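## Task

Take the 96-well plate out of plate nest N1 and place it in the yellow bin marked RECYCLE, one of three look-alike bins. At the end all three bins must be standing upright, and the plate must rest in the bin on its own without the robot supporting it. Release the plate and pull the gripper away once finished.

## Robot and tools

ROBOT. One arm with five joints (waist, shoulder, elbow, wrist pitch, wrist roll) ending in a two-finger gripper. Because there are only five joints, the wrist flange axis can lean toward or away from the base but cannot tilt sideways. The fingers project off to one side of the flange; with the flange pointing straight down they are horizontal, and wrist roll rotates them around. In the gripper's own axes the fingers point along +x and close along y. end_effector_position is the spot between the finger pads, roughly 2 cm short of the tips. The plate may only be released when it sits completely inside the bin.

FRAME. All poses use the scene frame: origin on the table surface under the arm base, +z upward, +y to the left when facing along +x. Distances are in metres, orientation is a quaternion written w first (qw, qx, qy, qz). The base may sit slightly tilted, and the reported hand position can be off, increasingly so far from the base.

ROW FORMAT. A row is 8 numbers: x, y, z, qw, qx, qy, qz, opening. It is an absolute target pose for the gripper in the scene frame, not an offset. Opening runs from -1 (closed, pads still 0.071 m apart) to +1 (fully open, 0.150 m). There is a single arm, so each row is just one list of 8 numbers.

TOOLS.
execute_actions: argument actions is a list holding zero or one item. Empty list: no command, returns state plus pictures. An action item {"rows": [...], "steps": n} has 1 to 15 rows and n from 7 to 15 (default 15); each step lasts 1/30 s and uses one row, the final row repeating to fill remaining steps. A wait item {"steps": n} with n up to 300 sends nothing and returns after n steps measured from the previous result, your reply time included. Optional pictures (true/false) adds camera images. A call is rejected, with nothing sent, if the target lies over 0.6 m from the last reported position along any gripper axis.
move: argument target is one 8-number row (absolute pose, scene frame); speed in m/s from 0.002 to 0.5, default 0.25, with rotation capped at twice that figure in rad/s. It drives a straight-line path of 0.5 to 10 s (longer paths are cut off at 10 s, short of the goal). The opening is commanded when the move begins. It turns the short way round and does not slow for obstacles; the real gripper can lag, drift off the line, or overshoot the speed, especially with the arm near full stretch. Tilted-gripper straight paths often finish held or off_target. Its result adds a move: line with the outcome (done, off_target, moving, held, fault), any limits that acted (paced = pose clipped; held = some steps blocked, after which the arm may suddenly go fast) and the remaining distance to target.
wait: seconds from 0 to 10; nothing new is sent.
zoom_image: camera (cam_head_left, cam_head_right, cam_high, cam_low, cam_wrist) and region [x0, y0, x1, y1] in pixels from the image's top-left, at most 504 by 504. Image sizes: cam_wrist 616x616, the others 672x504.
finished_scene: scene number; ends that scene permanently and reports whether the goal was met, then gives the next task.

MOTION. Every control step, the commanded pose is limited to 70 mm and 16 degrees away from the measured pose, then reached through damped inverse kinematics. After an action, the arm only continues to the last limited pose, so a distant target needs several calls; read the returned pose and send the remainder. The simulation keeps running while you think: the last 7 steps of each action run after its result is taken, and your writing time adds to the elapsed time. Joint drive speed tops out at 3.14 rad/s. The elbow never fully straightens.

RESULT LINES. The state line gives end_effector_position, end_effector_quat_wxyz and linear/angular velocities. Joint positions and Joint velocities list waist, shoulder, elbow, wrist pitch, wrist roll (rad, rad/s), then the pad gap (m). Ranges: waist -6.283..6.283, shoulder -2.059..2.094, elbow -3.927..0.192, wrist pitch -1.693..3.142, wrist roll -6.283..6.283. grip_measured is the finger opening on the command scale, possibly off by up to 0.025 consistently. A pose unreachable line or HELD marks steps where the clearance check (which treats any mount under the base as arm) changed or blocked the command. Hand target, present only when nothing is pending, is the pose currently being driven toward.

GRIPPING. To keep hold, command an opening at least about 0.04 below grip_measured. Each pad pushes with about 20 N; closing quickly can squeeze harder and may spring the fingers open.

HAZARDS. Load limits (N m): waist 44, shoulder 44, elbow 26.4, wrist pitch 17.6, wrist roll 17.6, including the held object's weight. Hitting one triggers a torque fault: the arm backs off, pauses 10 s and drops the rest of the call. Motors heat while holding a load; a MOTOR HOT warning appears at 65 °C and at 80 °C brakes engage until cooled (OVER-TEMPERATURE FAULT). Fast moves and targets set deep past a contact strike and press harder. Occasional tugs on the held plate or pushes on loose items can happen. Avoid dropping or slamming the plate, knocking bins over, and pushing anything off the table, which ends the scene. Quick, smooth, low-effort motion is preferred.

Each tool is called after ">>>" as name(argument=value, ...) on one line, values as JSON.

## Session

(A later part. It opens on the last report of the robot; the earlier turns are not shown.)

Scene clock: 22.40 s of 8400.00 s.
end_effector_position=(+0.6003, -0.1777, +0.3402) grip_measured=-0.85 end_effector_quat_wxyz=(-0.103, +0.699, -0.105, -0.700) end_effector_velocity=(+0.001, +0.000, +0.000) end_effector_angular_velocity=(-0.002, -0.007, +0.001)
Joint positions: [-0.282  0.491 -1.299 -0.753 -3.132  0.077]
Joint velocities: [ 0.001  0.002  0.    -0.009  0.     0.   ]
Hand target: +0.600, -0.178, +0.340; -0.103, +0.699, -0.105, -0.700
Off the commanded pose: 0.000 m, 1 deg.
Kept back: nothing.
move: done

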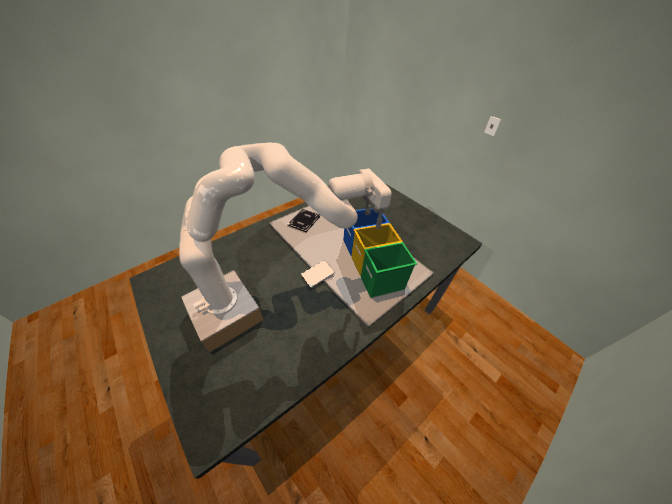

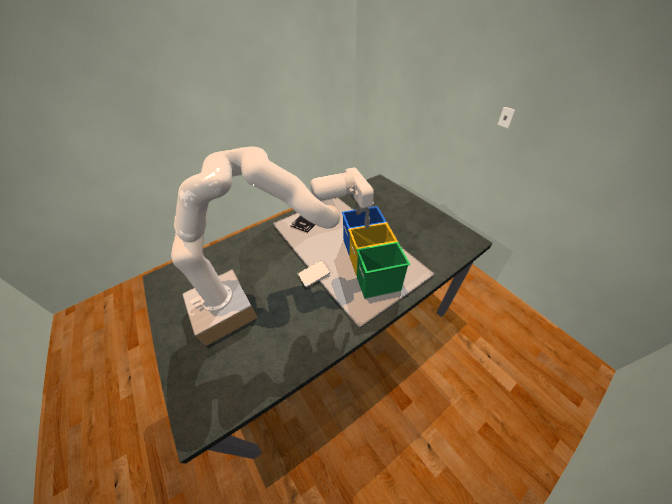

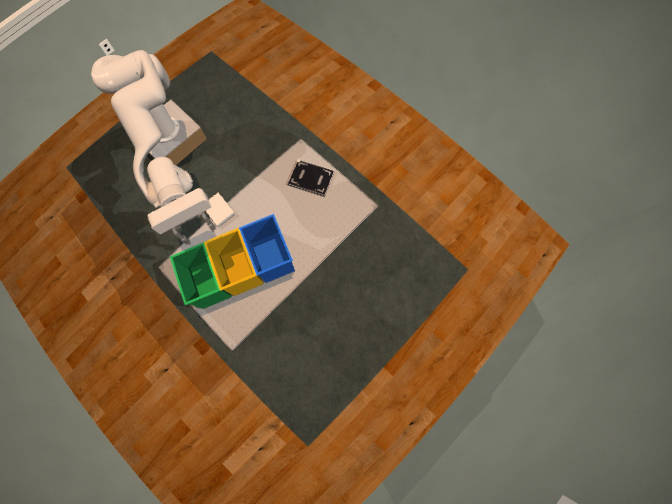

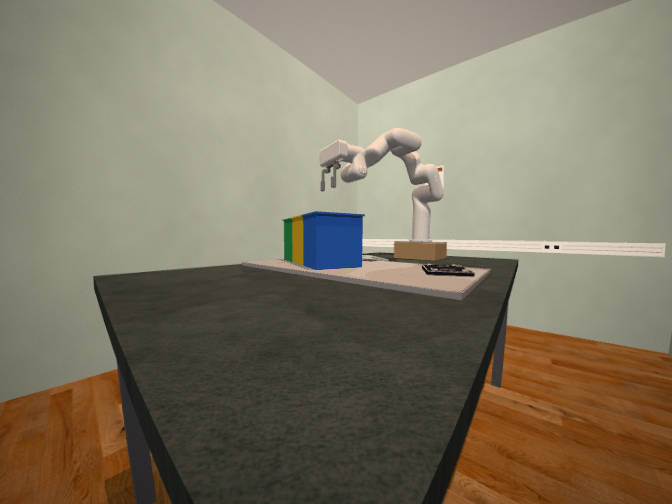

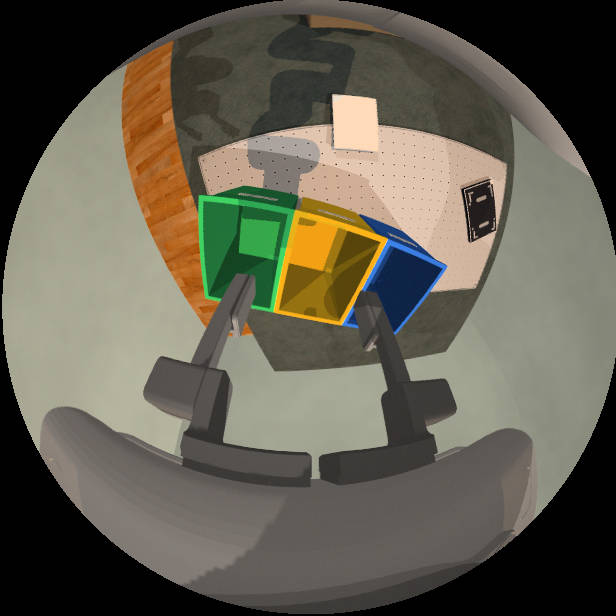

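>>> move(target=[0.49,-0.1,0.14,0.071,-0.703,0.071,0.703,1], speed=0.2)

Scene clock: 24.37 s of 8400.00 s.
end_effector_position=(+0.4904, -0.1002, +0.1405) grip_measured=+1.00 end_effector_quat_wxyz=(-0.072, +0.704, -0.073, -0.703) end_effector_velocity=(-0.001, +0.002, -0.003) end_effector_angular_velocity=(+0.001, -0.001, +0.003)
Joint positions: [-0.193  0.735 -0.875 -1.425 -3.13   0.15 ]
Joint velocities: [ 0.003  0.01   0.    -0.012  0.001  0.   ]
Hand target: +0.490, -0.100, +0.140; -0.072, +0.703, -0.073, -0.703
Off the commanded pose: 0.001 m, 0 deg.
Kept back: nothing.
move: done

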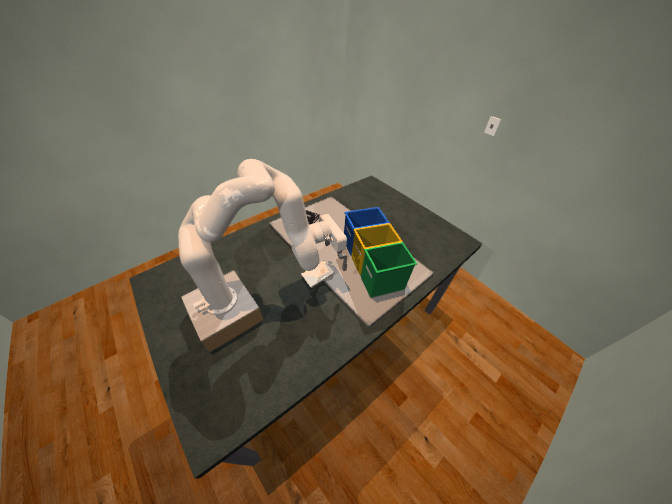

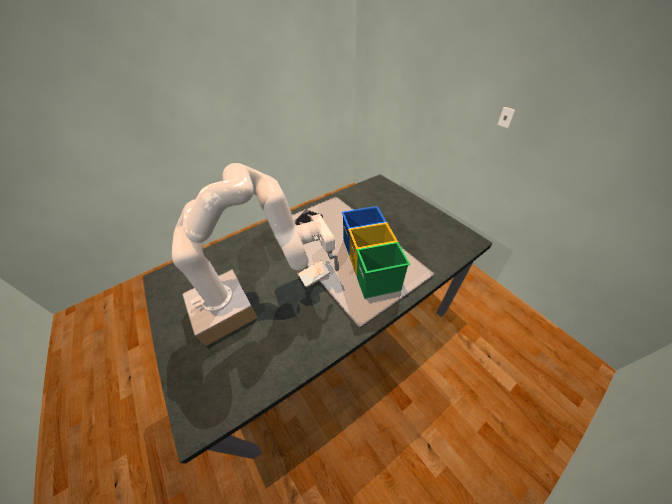

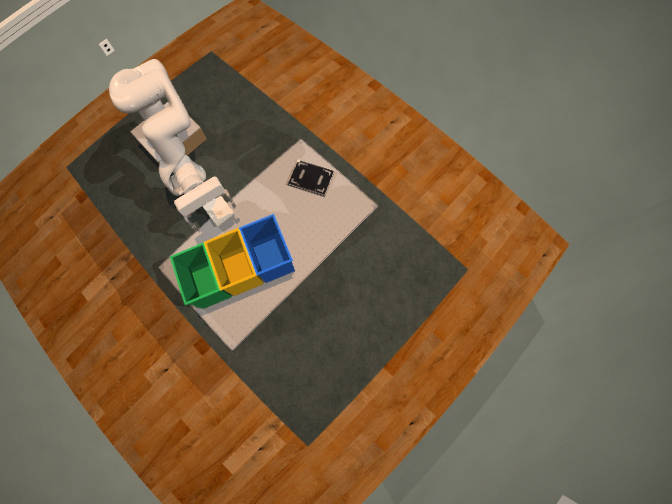

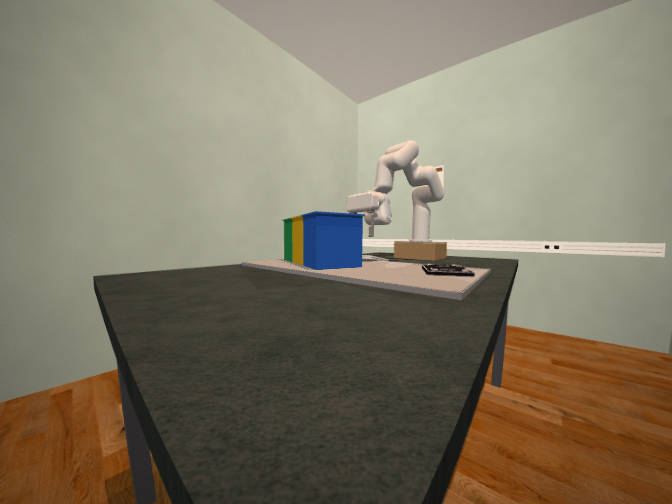

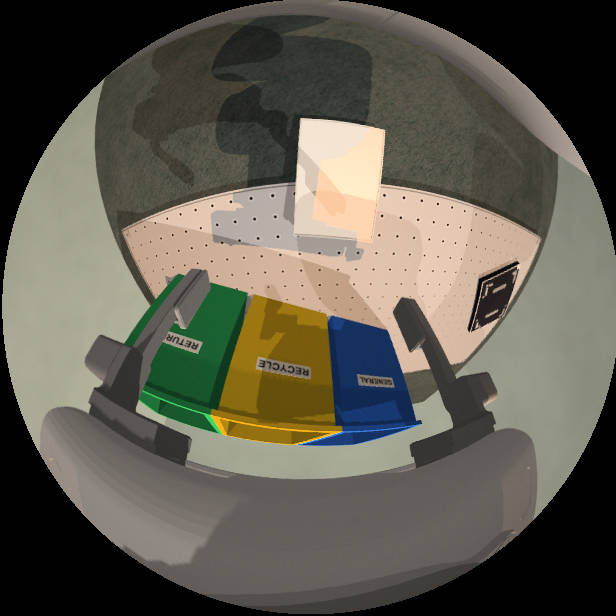

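>>> move(target=[0.463,-0.059,0.07,0.071,-0.703,0.071,0.703,1], speed=0.1)

Scene clock: 26.13 s of 8400.00 s.
end_effector_position=(+0.4630, -0.0596, +0.0702) grip_measured=+1.00 end_effector_quat_wxyz=(-0.056, +0.705, -0.042, -0.705) end_effector_velocity=(-0.001, +0.001, -0.002) end_effector_angular_velocity=(+0.001, -0.001, +0.002)
Joint positions: [-0.125  0.944 -0.89  -1.617 -3.107  0.15 ]
Joint velocities: [ 0.002  0.006 -0.002 -0.006  0.001  0.   ]
Hand target: +0.463, -0.059, +0.070; -0.056, +0.705, -0.042, -0.705
Off the commanded pose: 0.001 m, 4 deg.
Kept back: nothing.
move: off_target

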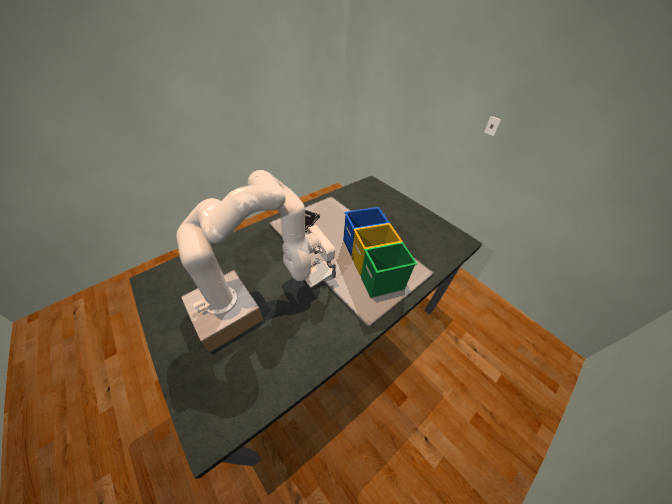

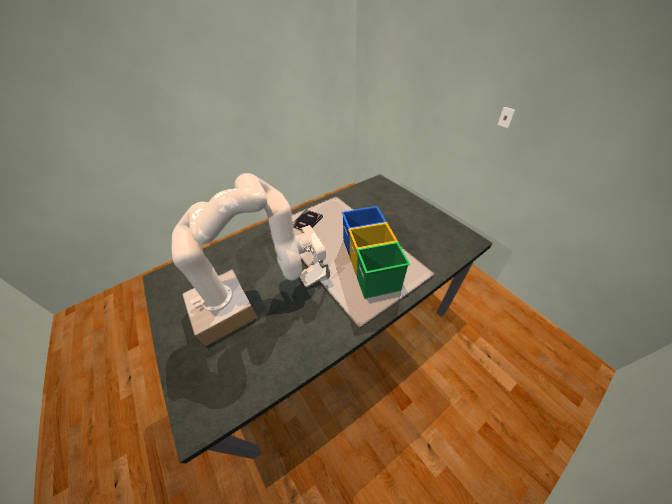

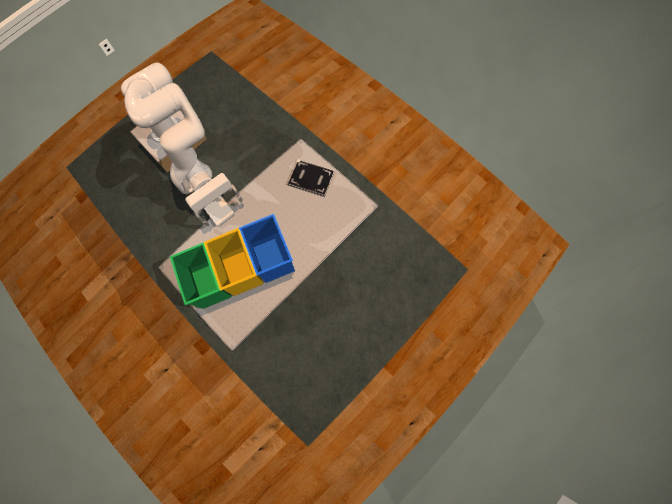

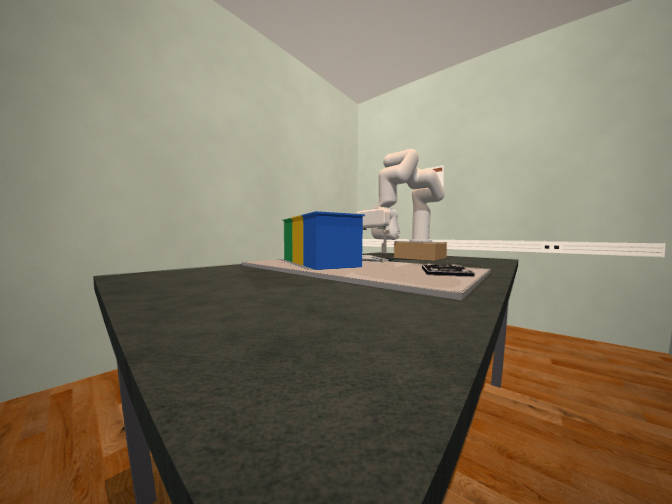

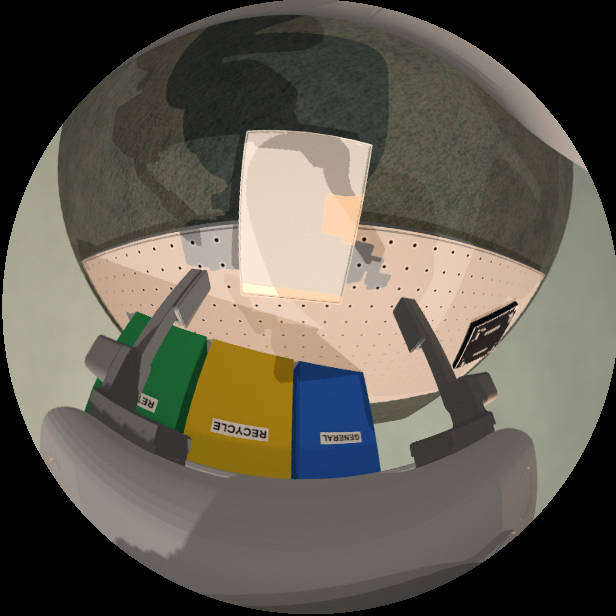

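>>> move(target=[0.438,-0.063,0.035,0.05,-0.642,0.042,0.764,1], speed=0.05)

Scene clock: 28.60 s of 8400.00 s.
end_effector_position=(+0.4388, -0.0627, +0.0358) grip_measured=+1.00 end_effector_quat_wxyz=(-0.053, +0.643, -0.049, -0.763) end_effector_velocity=(-0.000, -0.001, -0.001) end_effector_angular_velocity=(+0.000, +0.006, -0.001)
Joint positions: [-0.13   0.977 -0.885 -1.486 -3.134  0.15 ]
Joint velocities: [-0.001  0.    -0.001  0.007 -0.001  0.   ]
Hand target: +0.438, -0.063, +0.035; -0.053, +0.642, -0.049, -0.764
Off the commanded pose: 0.001 m, 1 deg.
Kept back: nothing.
move: done

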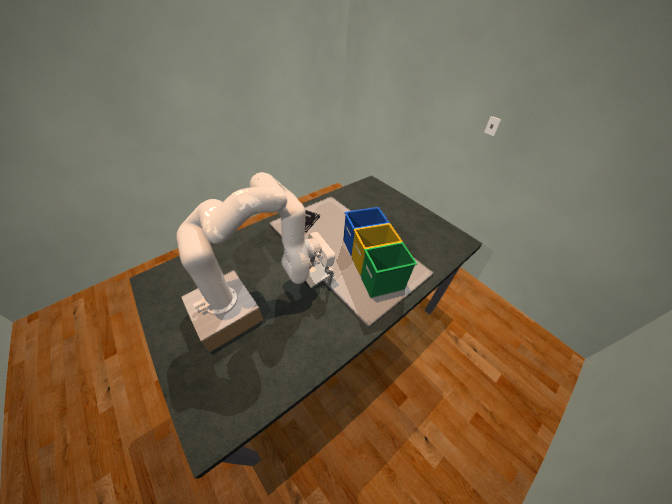

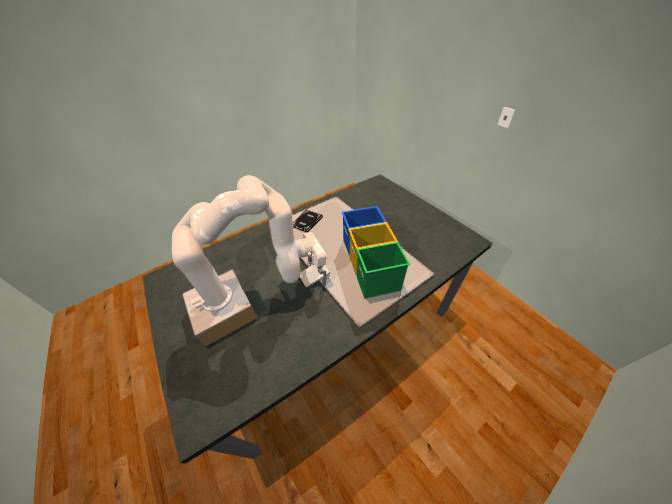

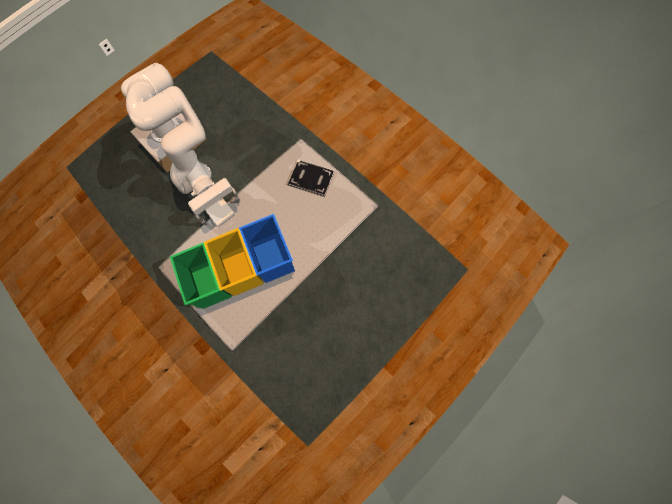

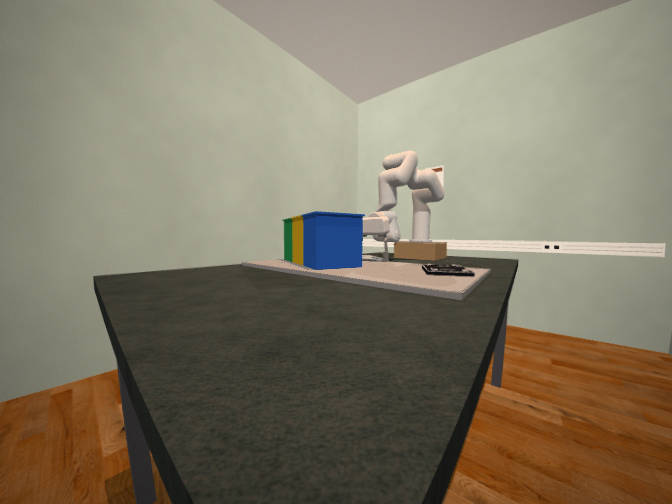

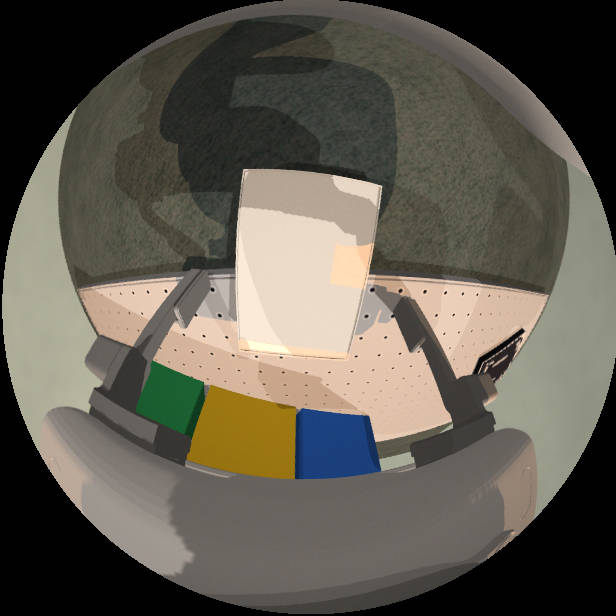

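>>> move(target=[0.438,-0.063,0.029,0.05,-0.642,0.042,0.764,1], speed=0.02)

>>> move(target=[0.438,-0.063,0.029,0.05,-0.642,0.042,0.764,-0.85])

>>> move(target=[0.46,-0.066,0.2,0.05,-0.642,0.042,0.764,-0.85], speed=0.06)

Scene clock: 32.57 s of 8400.00 s.
end_effector_position=(+0.4394, -0.0629, +0.0337) grip_measured=+1.00 end_effector_quat_wxyz=(-0.053, +0.645, -0.049, -0.760) end_effector_velocity=(+0.003, +0.000, +0.000) end_effector_angular_velocity=(-0.000, -0.006, +0.001)
Joint positions: [-0.13   0.988 -0.892 -1.497 -3.134  0.15 ]
Joint velocities: [ 0.001  0.003 -0.008 -0.001  0.     0.   ]
Hand target: +0.438, -0.063, +0.029; -0.053, +0.642, -0.049, -0.764
Off the commanded pose: 0.005 m, 1 deg.
Kept back: nothing.
After step 90, 0.27 s passed at rest.
move: off_target

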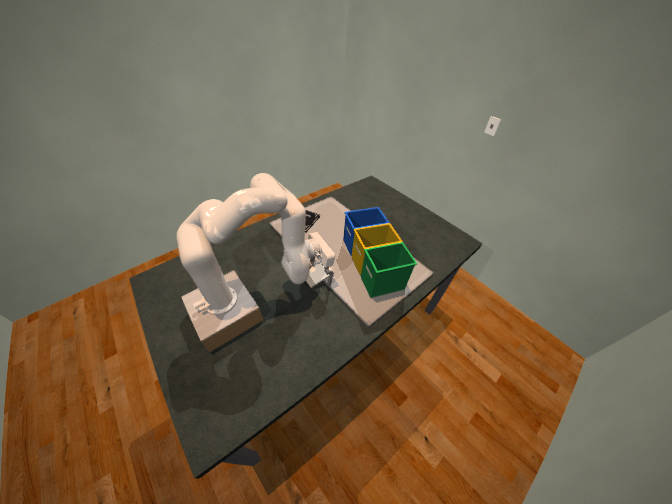

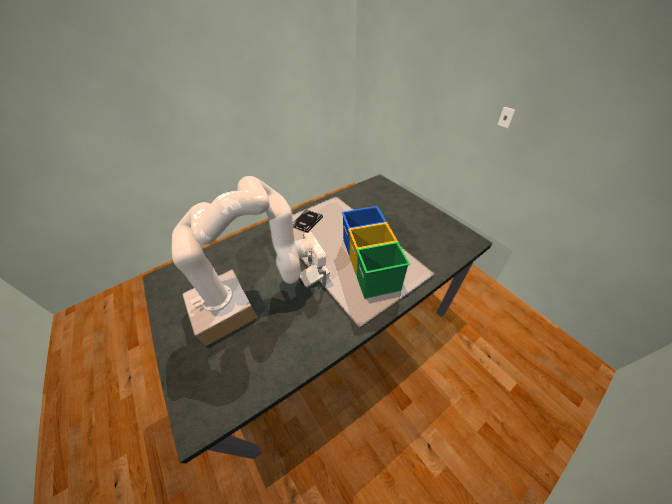

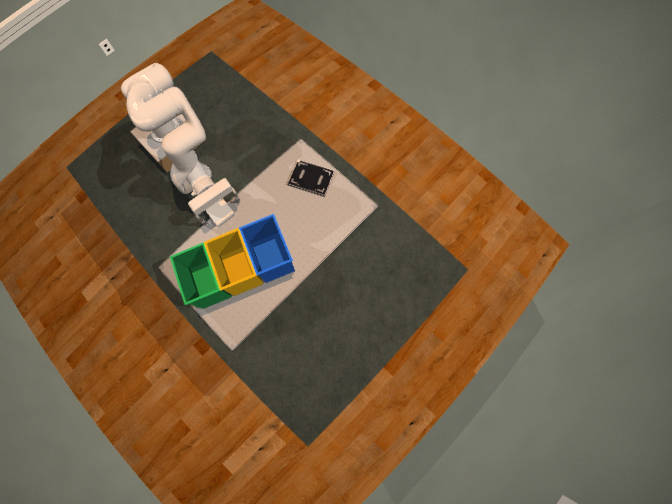

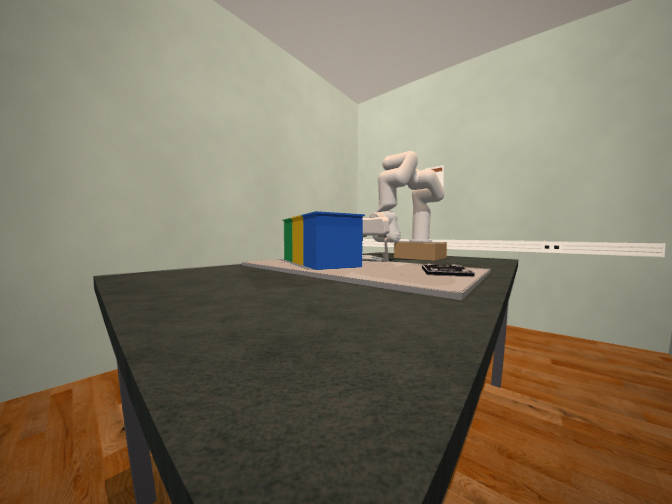

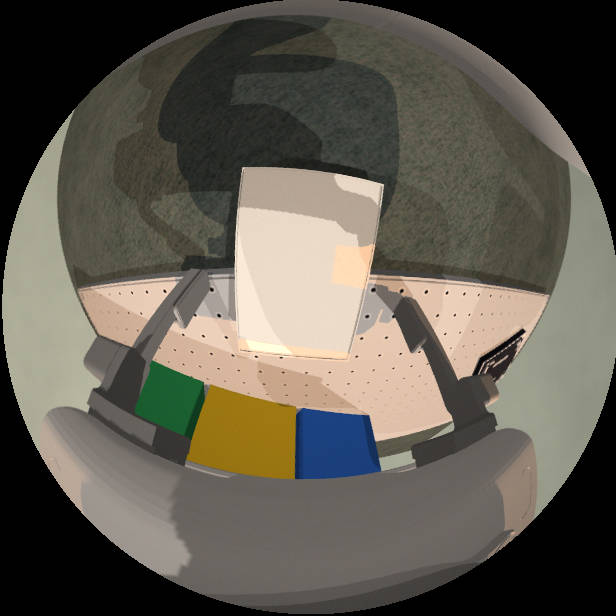

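Scene clock: 34.07 s of 8400.00 s.
end_effector_position=(+0.4413, -0.0632, +0.0338) grip_measured=-0.59 end_effector_quat_wxyz=(-0.052, +0.647, -0.049, -0.759) end_effector_velocity=(-0.000, +0.000, -0.000) end_effector_angular_velocity=(-0.000, +0.000, +0.000)
Joint positions: [-0.13   0.991 -0.898 -1.498 -3.134  0.087]
Joint velocities: [ 0.  0. -0.  0. -0. -0.]
Hand target: +0.438, -0.063, +0.029; -0.053, +0.642, -0.049, -0.764
Off the commanded pose: 0.006 m, 1 deg.
Kept back: nothing.
move: off_target

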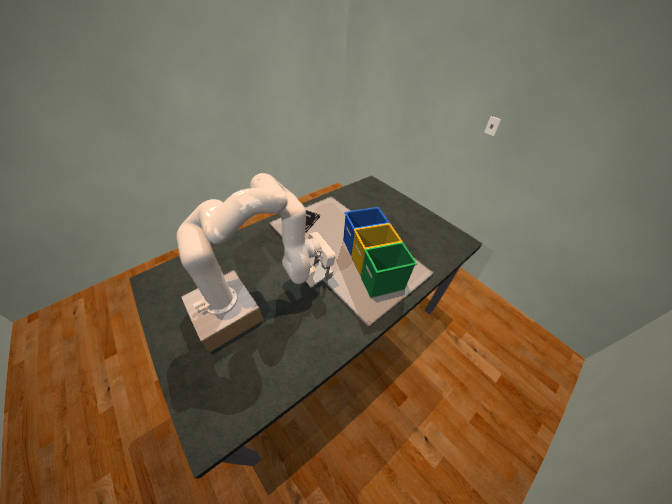

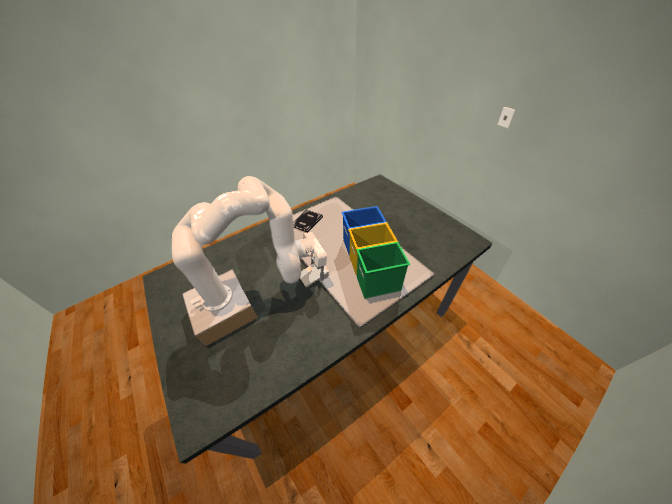

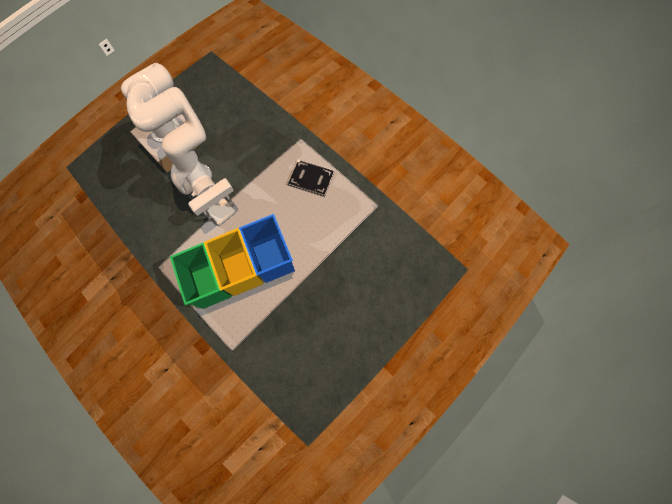

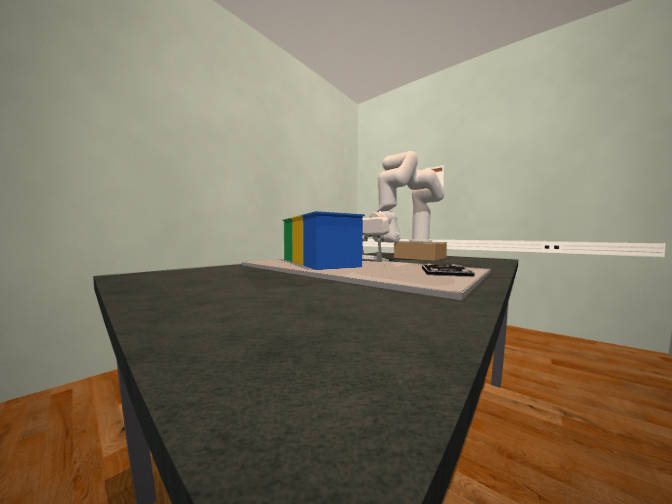

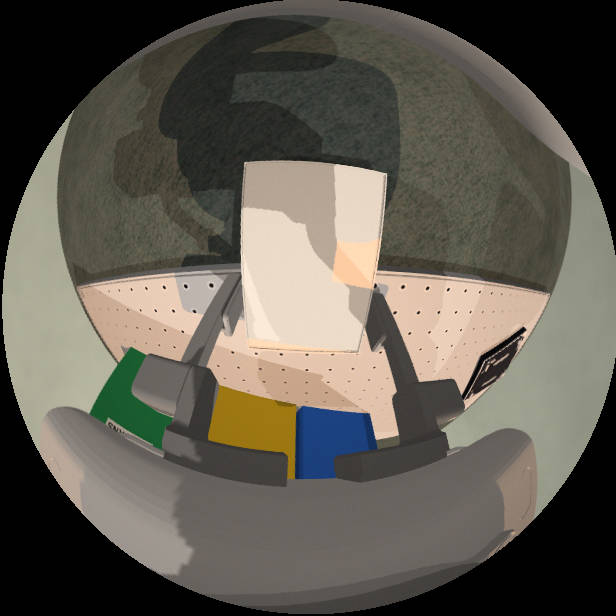

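Scene clock: 37.23 s of 8400.00 s.
end_effector_position=(+0.4601, -0.0657, +0.2000) grip_measured=-0.61 end_effector_quat_wxyz=(-0.054, +0.641, -0.051, -0.764) end_effector_velocity=(-0.000, +0.000, +0.001) end_effector_angular_velocity=(+0.000, +0.002, +0.000)
Joint positions: [-0.134  0.418 -0.701 -1.107 -3.136  0.086]
Joint velocities: [ 0.    -0.005  0.001  0.007 -0.     0.   ]
Hand target: +0.460, -0.066, +0.200; -0.054, +0.641, -0.051, -0.764
Off the commanded pose: 0.000 m, 1 deg.
Kept back: nothing.
move: done

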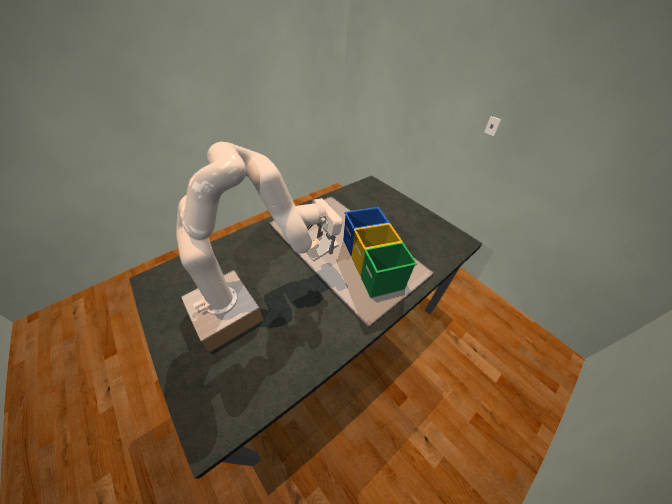

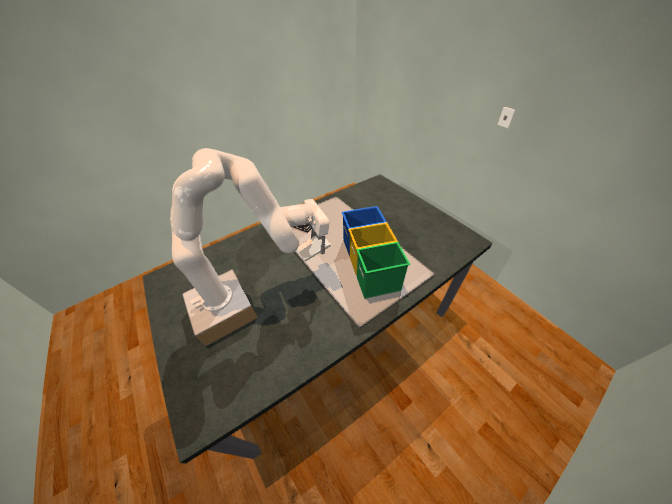

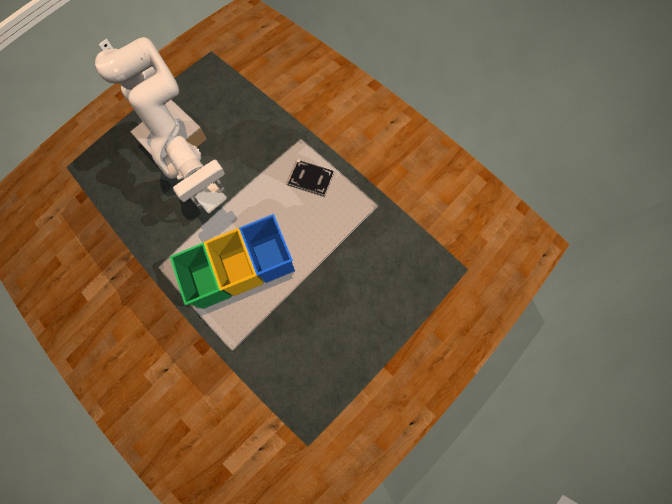

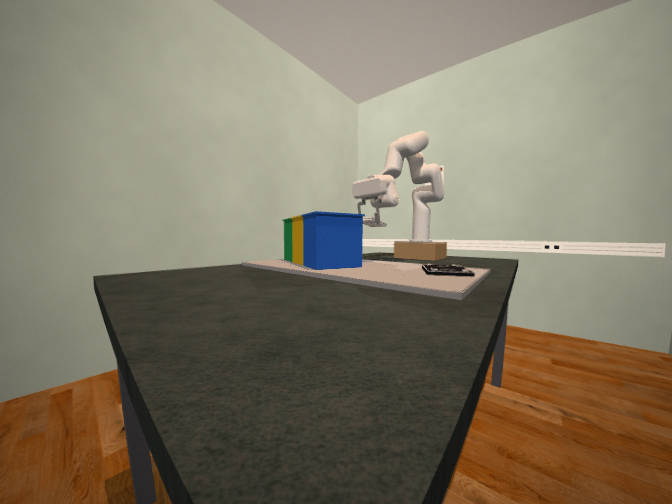

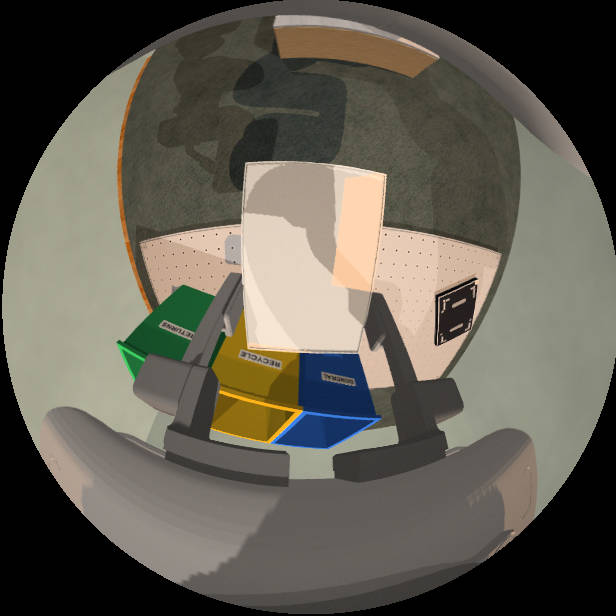

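>>> move(target=[0.5,-0.11,0.32,0.05,-0.642,0.042,0.764,-0.85], speed=0.1)

>>> move(target=[0.65,-0.162,0.3,0.115,-0.34,0.042,0.933,-0.85], speed=0.06)

>>> zoom_image(camera="cam_head_right", region=[280,140,440,300])

Scene clock: 39.87 s of 8400.00 s.
end_effector_position=(+0.4999, -0.1095, +0.3197) grip_measured=-0.61 end_effector_quat_wxyz=(-0.068, +0.638, -0.082, -0.763) end_effector_velocity=(+0.001, -0.001, +0.002) end_effector_angular_velocity=(-0.001, +0.005, -0.000)
Joint positions: [-0.201  0.196 -0.872 -0.713 -3.166  0.086]
Joint velocities: [-0.    -0.001 -0.009  0.015 -0.002  0.   ]
Hand target: +0.500, -0.110, +0.320; -0.068, +0.638, -0.082, -0.763
Off the commanded pose: 0.001 m, 5 deg.
Kept back: nothing.
move: off_target

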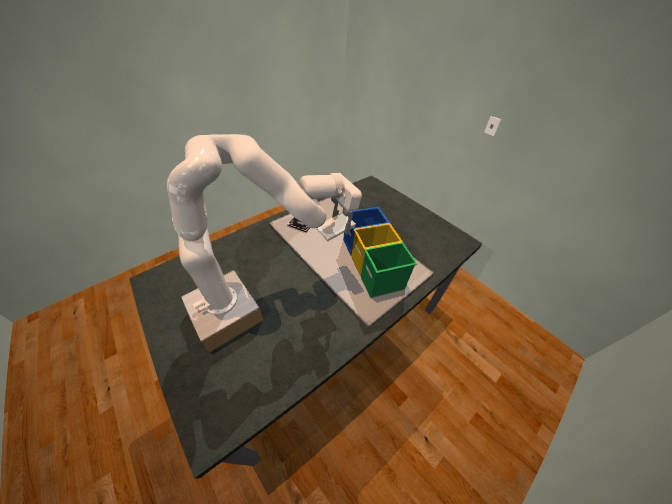

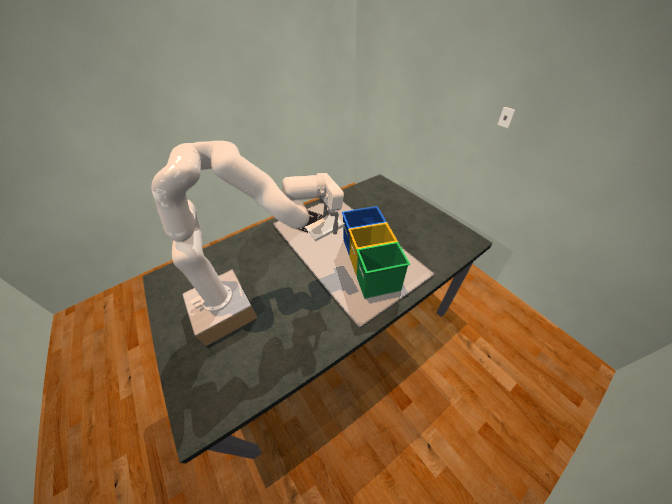

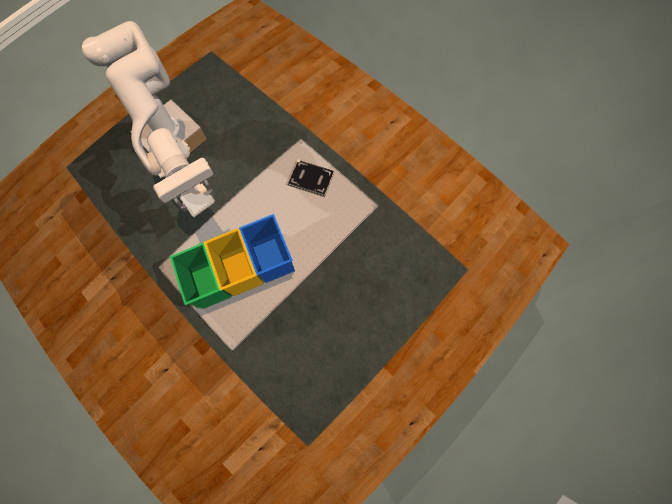

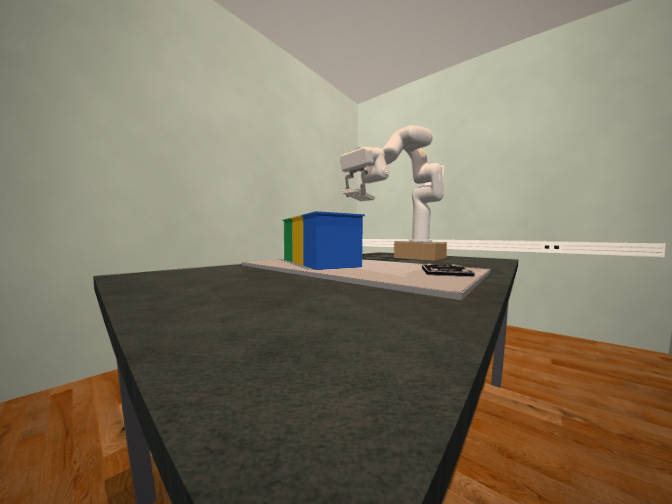

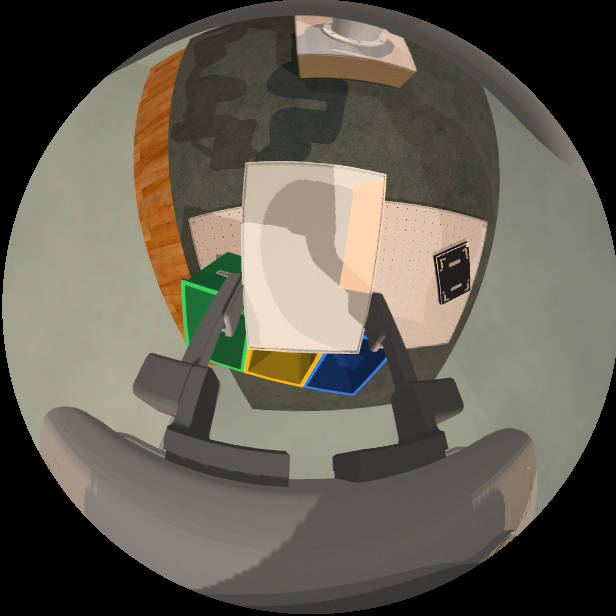

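Scene clock: 46.10 s of 8400.00 s.
end_effector_position=(+0.6489, -0.1614, +0.2997) grip_measured=-0.61 end_effector_quat_wxyz=(+0.116, -0.342, +0.048, +0.931) end_effector_velocity=(+0.003, -0.001, +0.002) end_effector_angular_velocity=(+0.006, +0.023, -0.000)
Joint positions: [-0.236  1.151 -2.563  0.716 -3.138  0.086]
Joint velocities: [ 0.     0.141 -0.262  0.145  0.     0.   ]
Hand target: +0.649, -0.161, +0.300; +0.116, -0.341, +0.048, +0.932
Off the commanded pose: 0.001 m, 1 deg.
Kept back: nothing.
move: done

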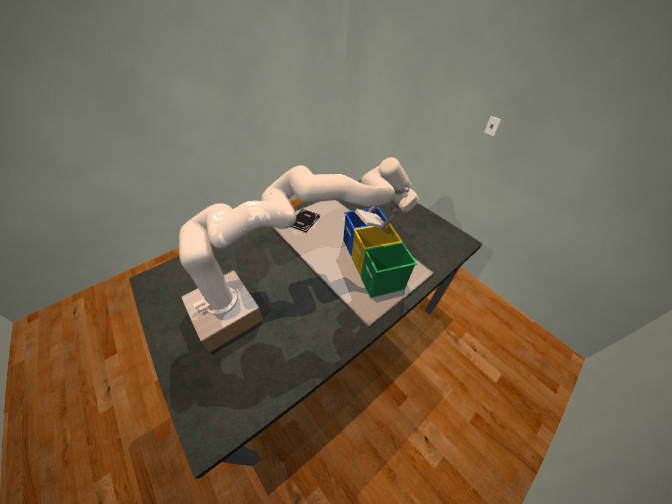

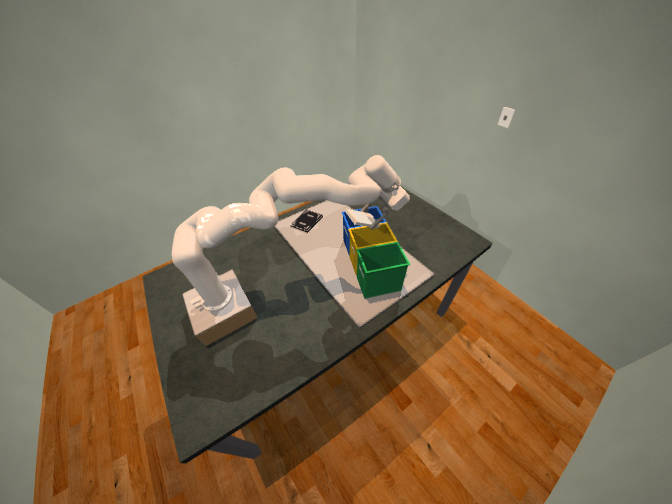

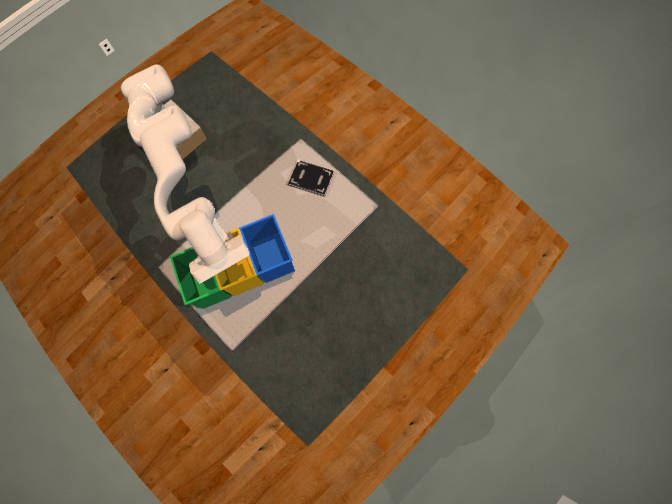

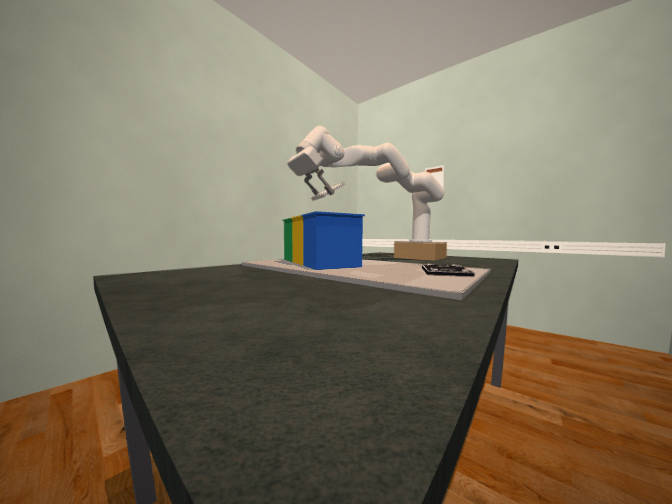

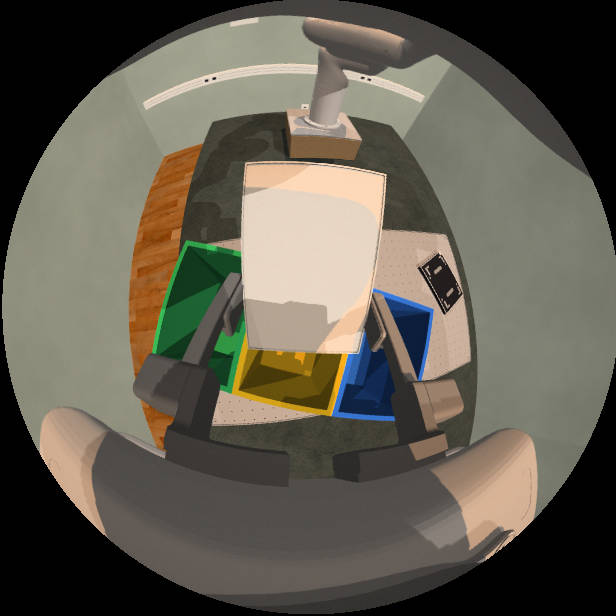

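Region (280, 140, 440, 300) of cam_head_right's 672x504 image, scaled by 3.150, with more detail than that image has.

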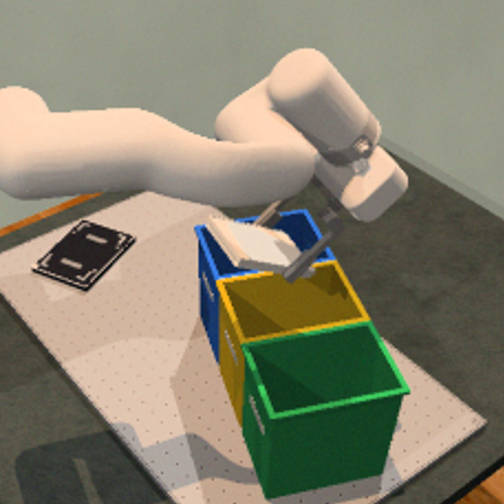

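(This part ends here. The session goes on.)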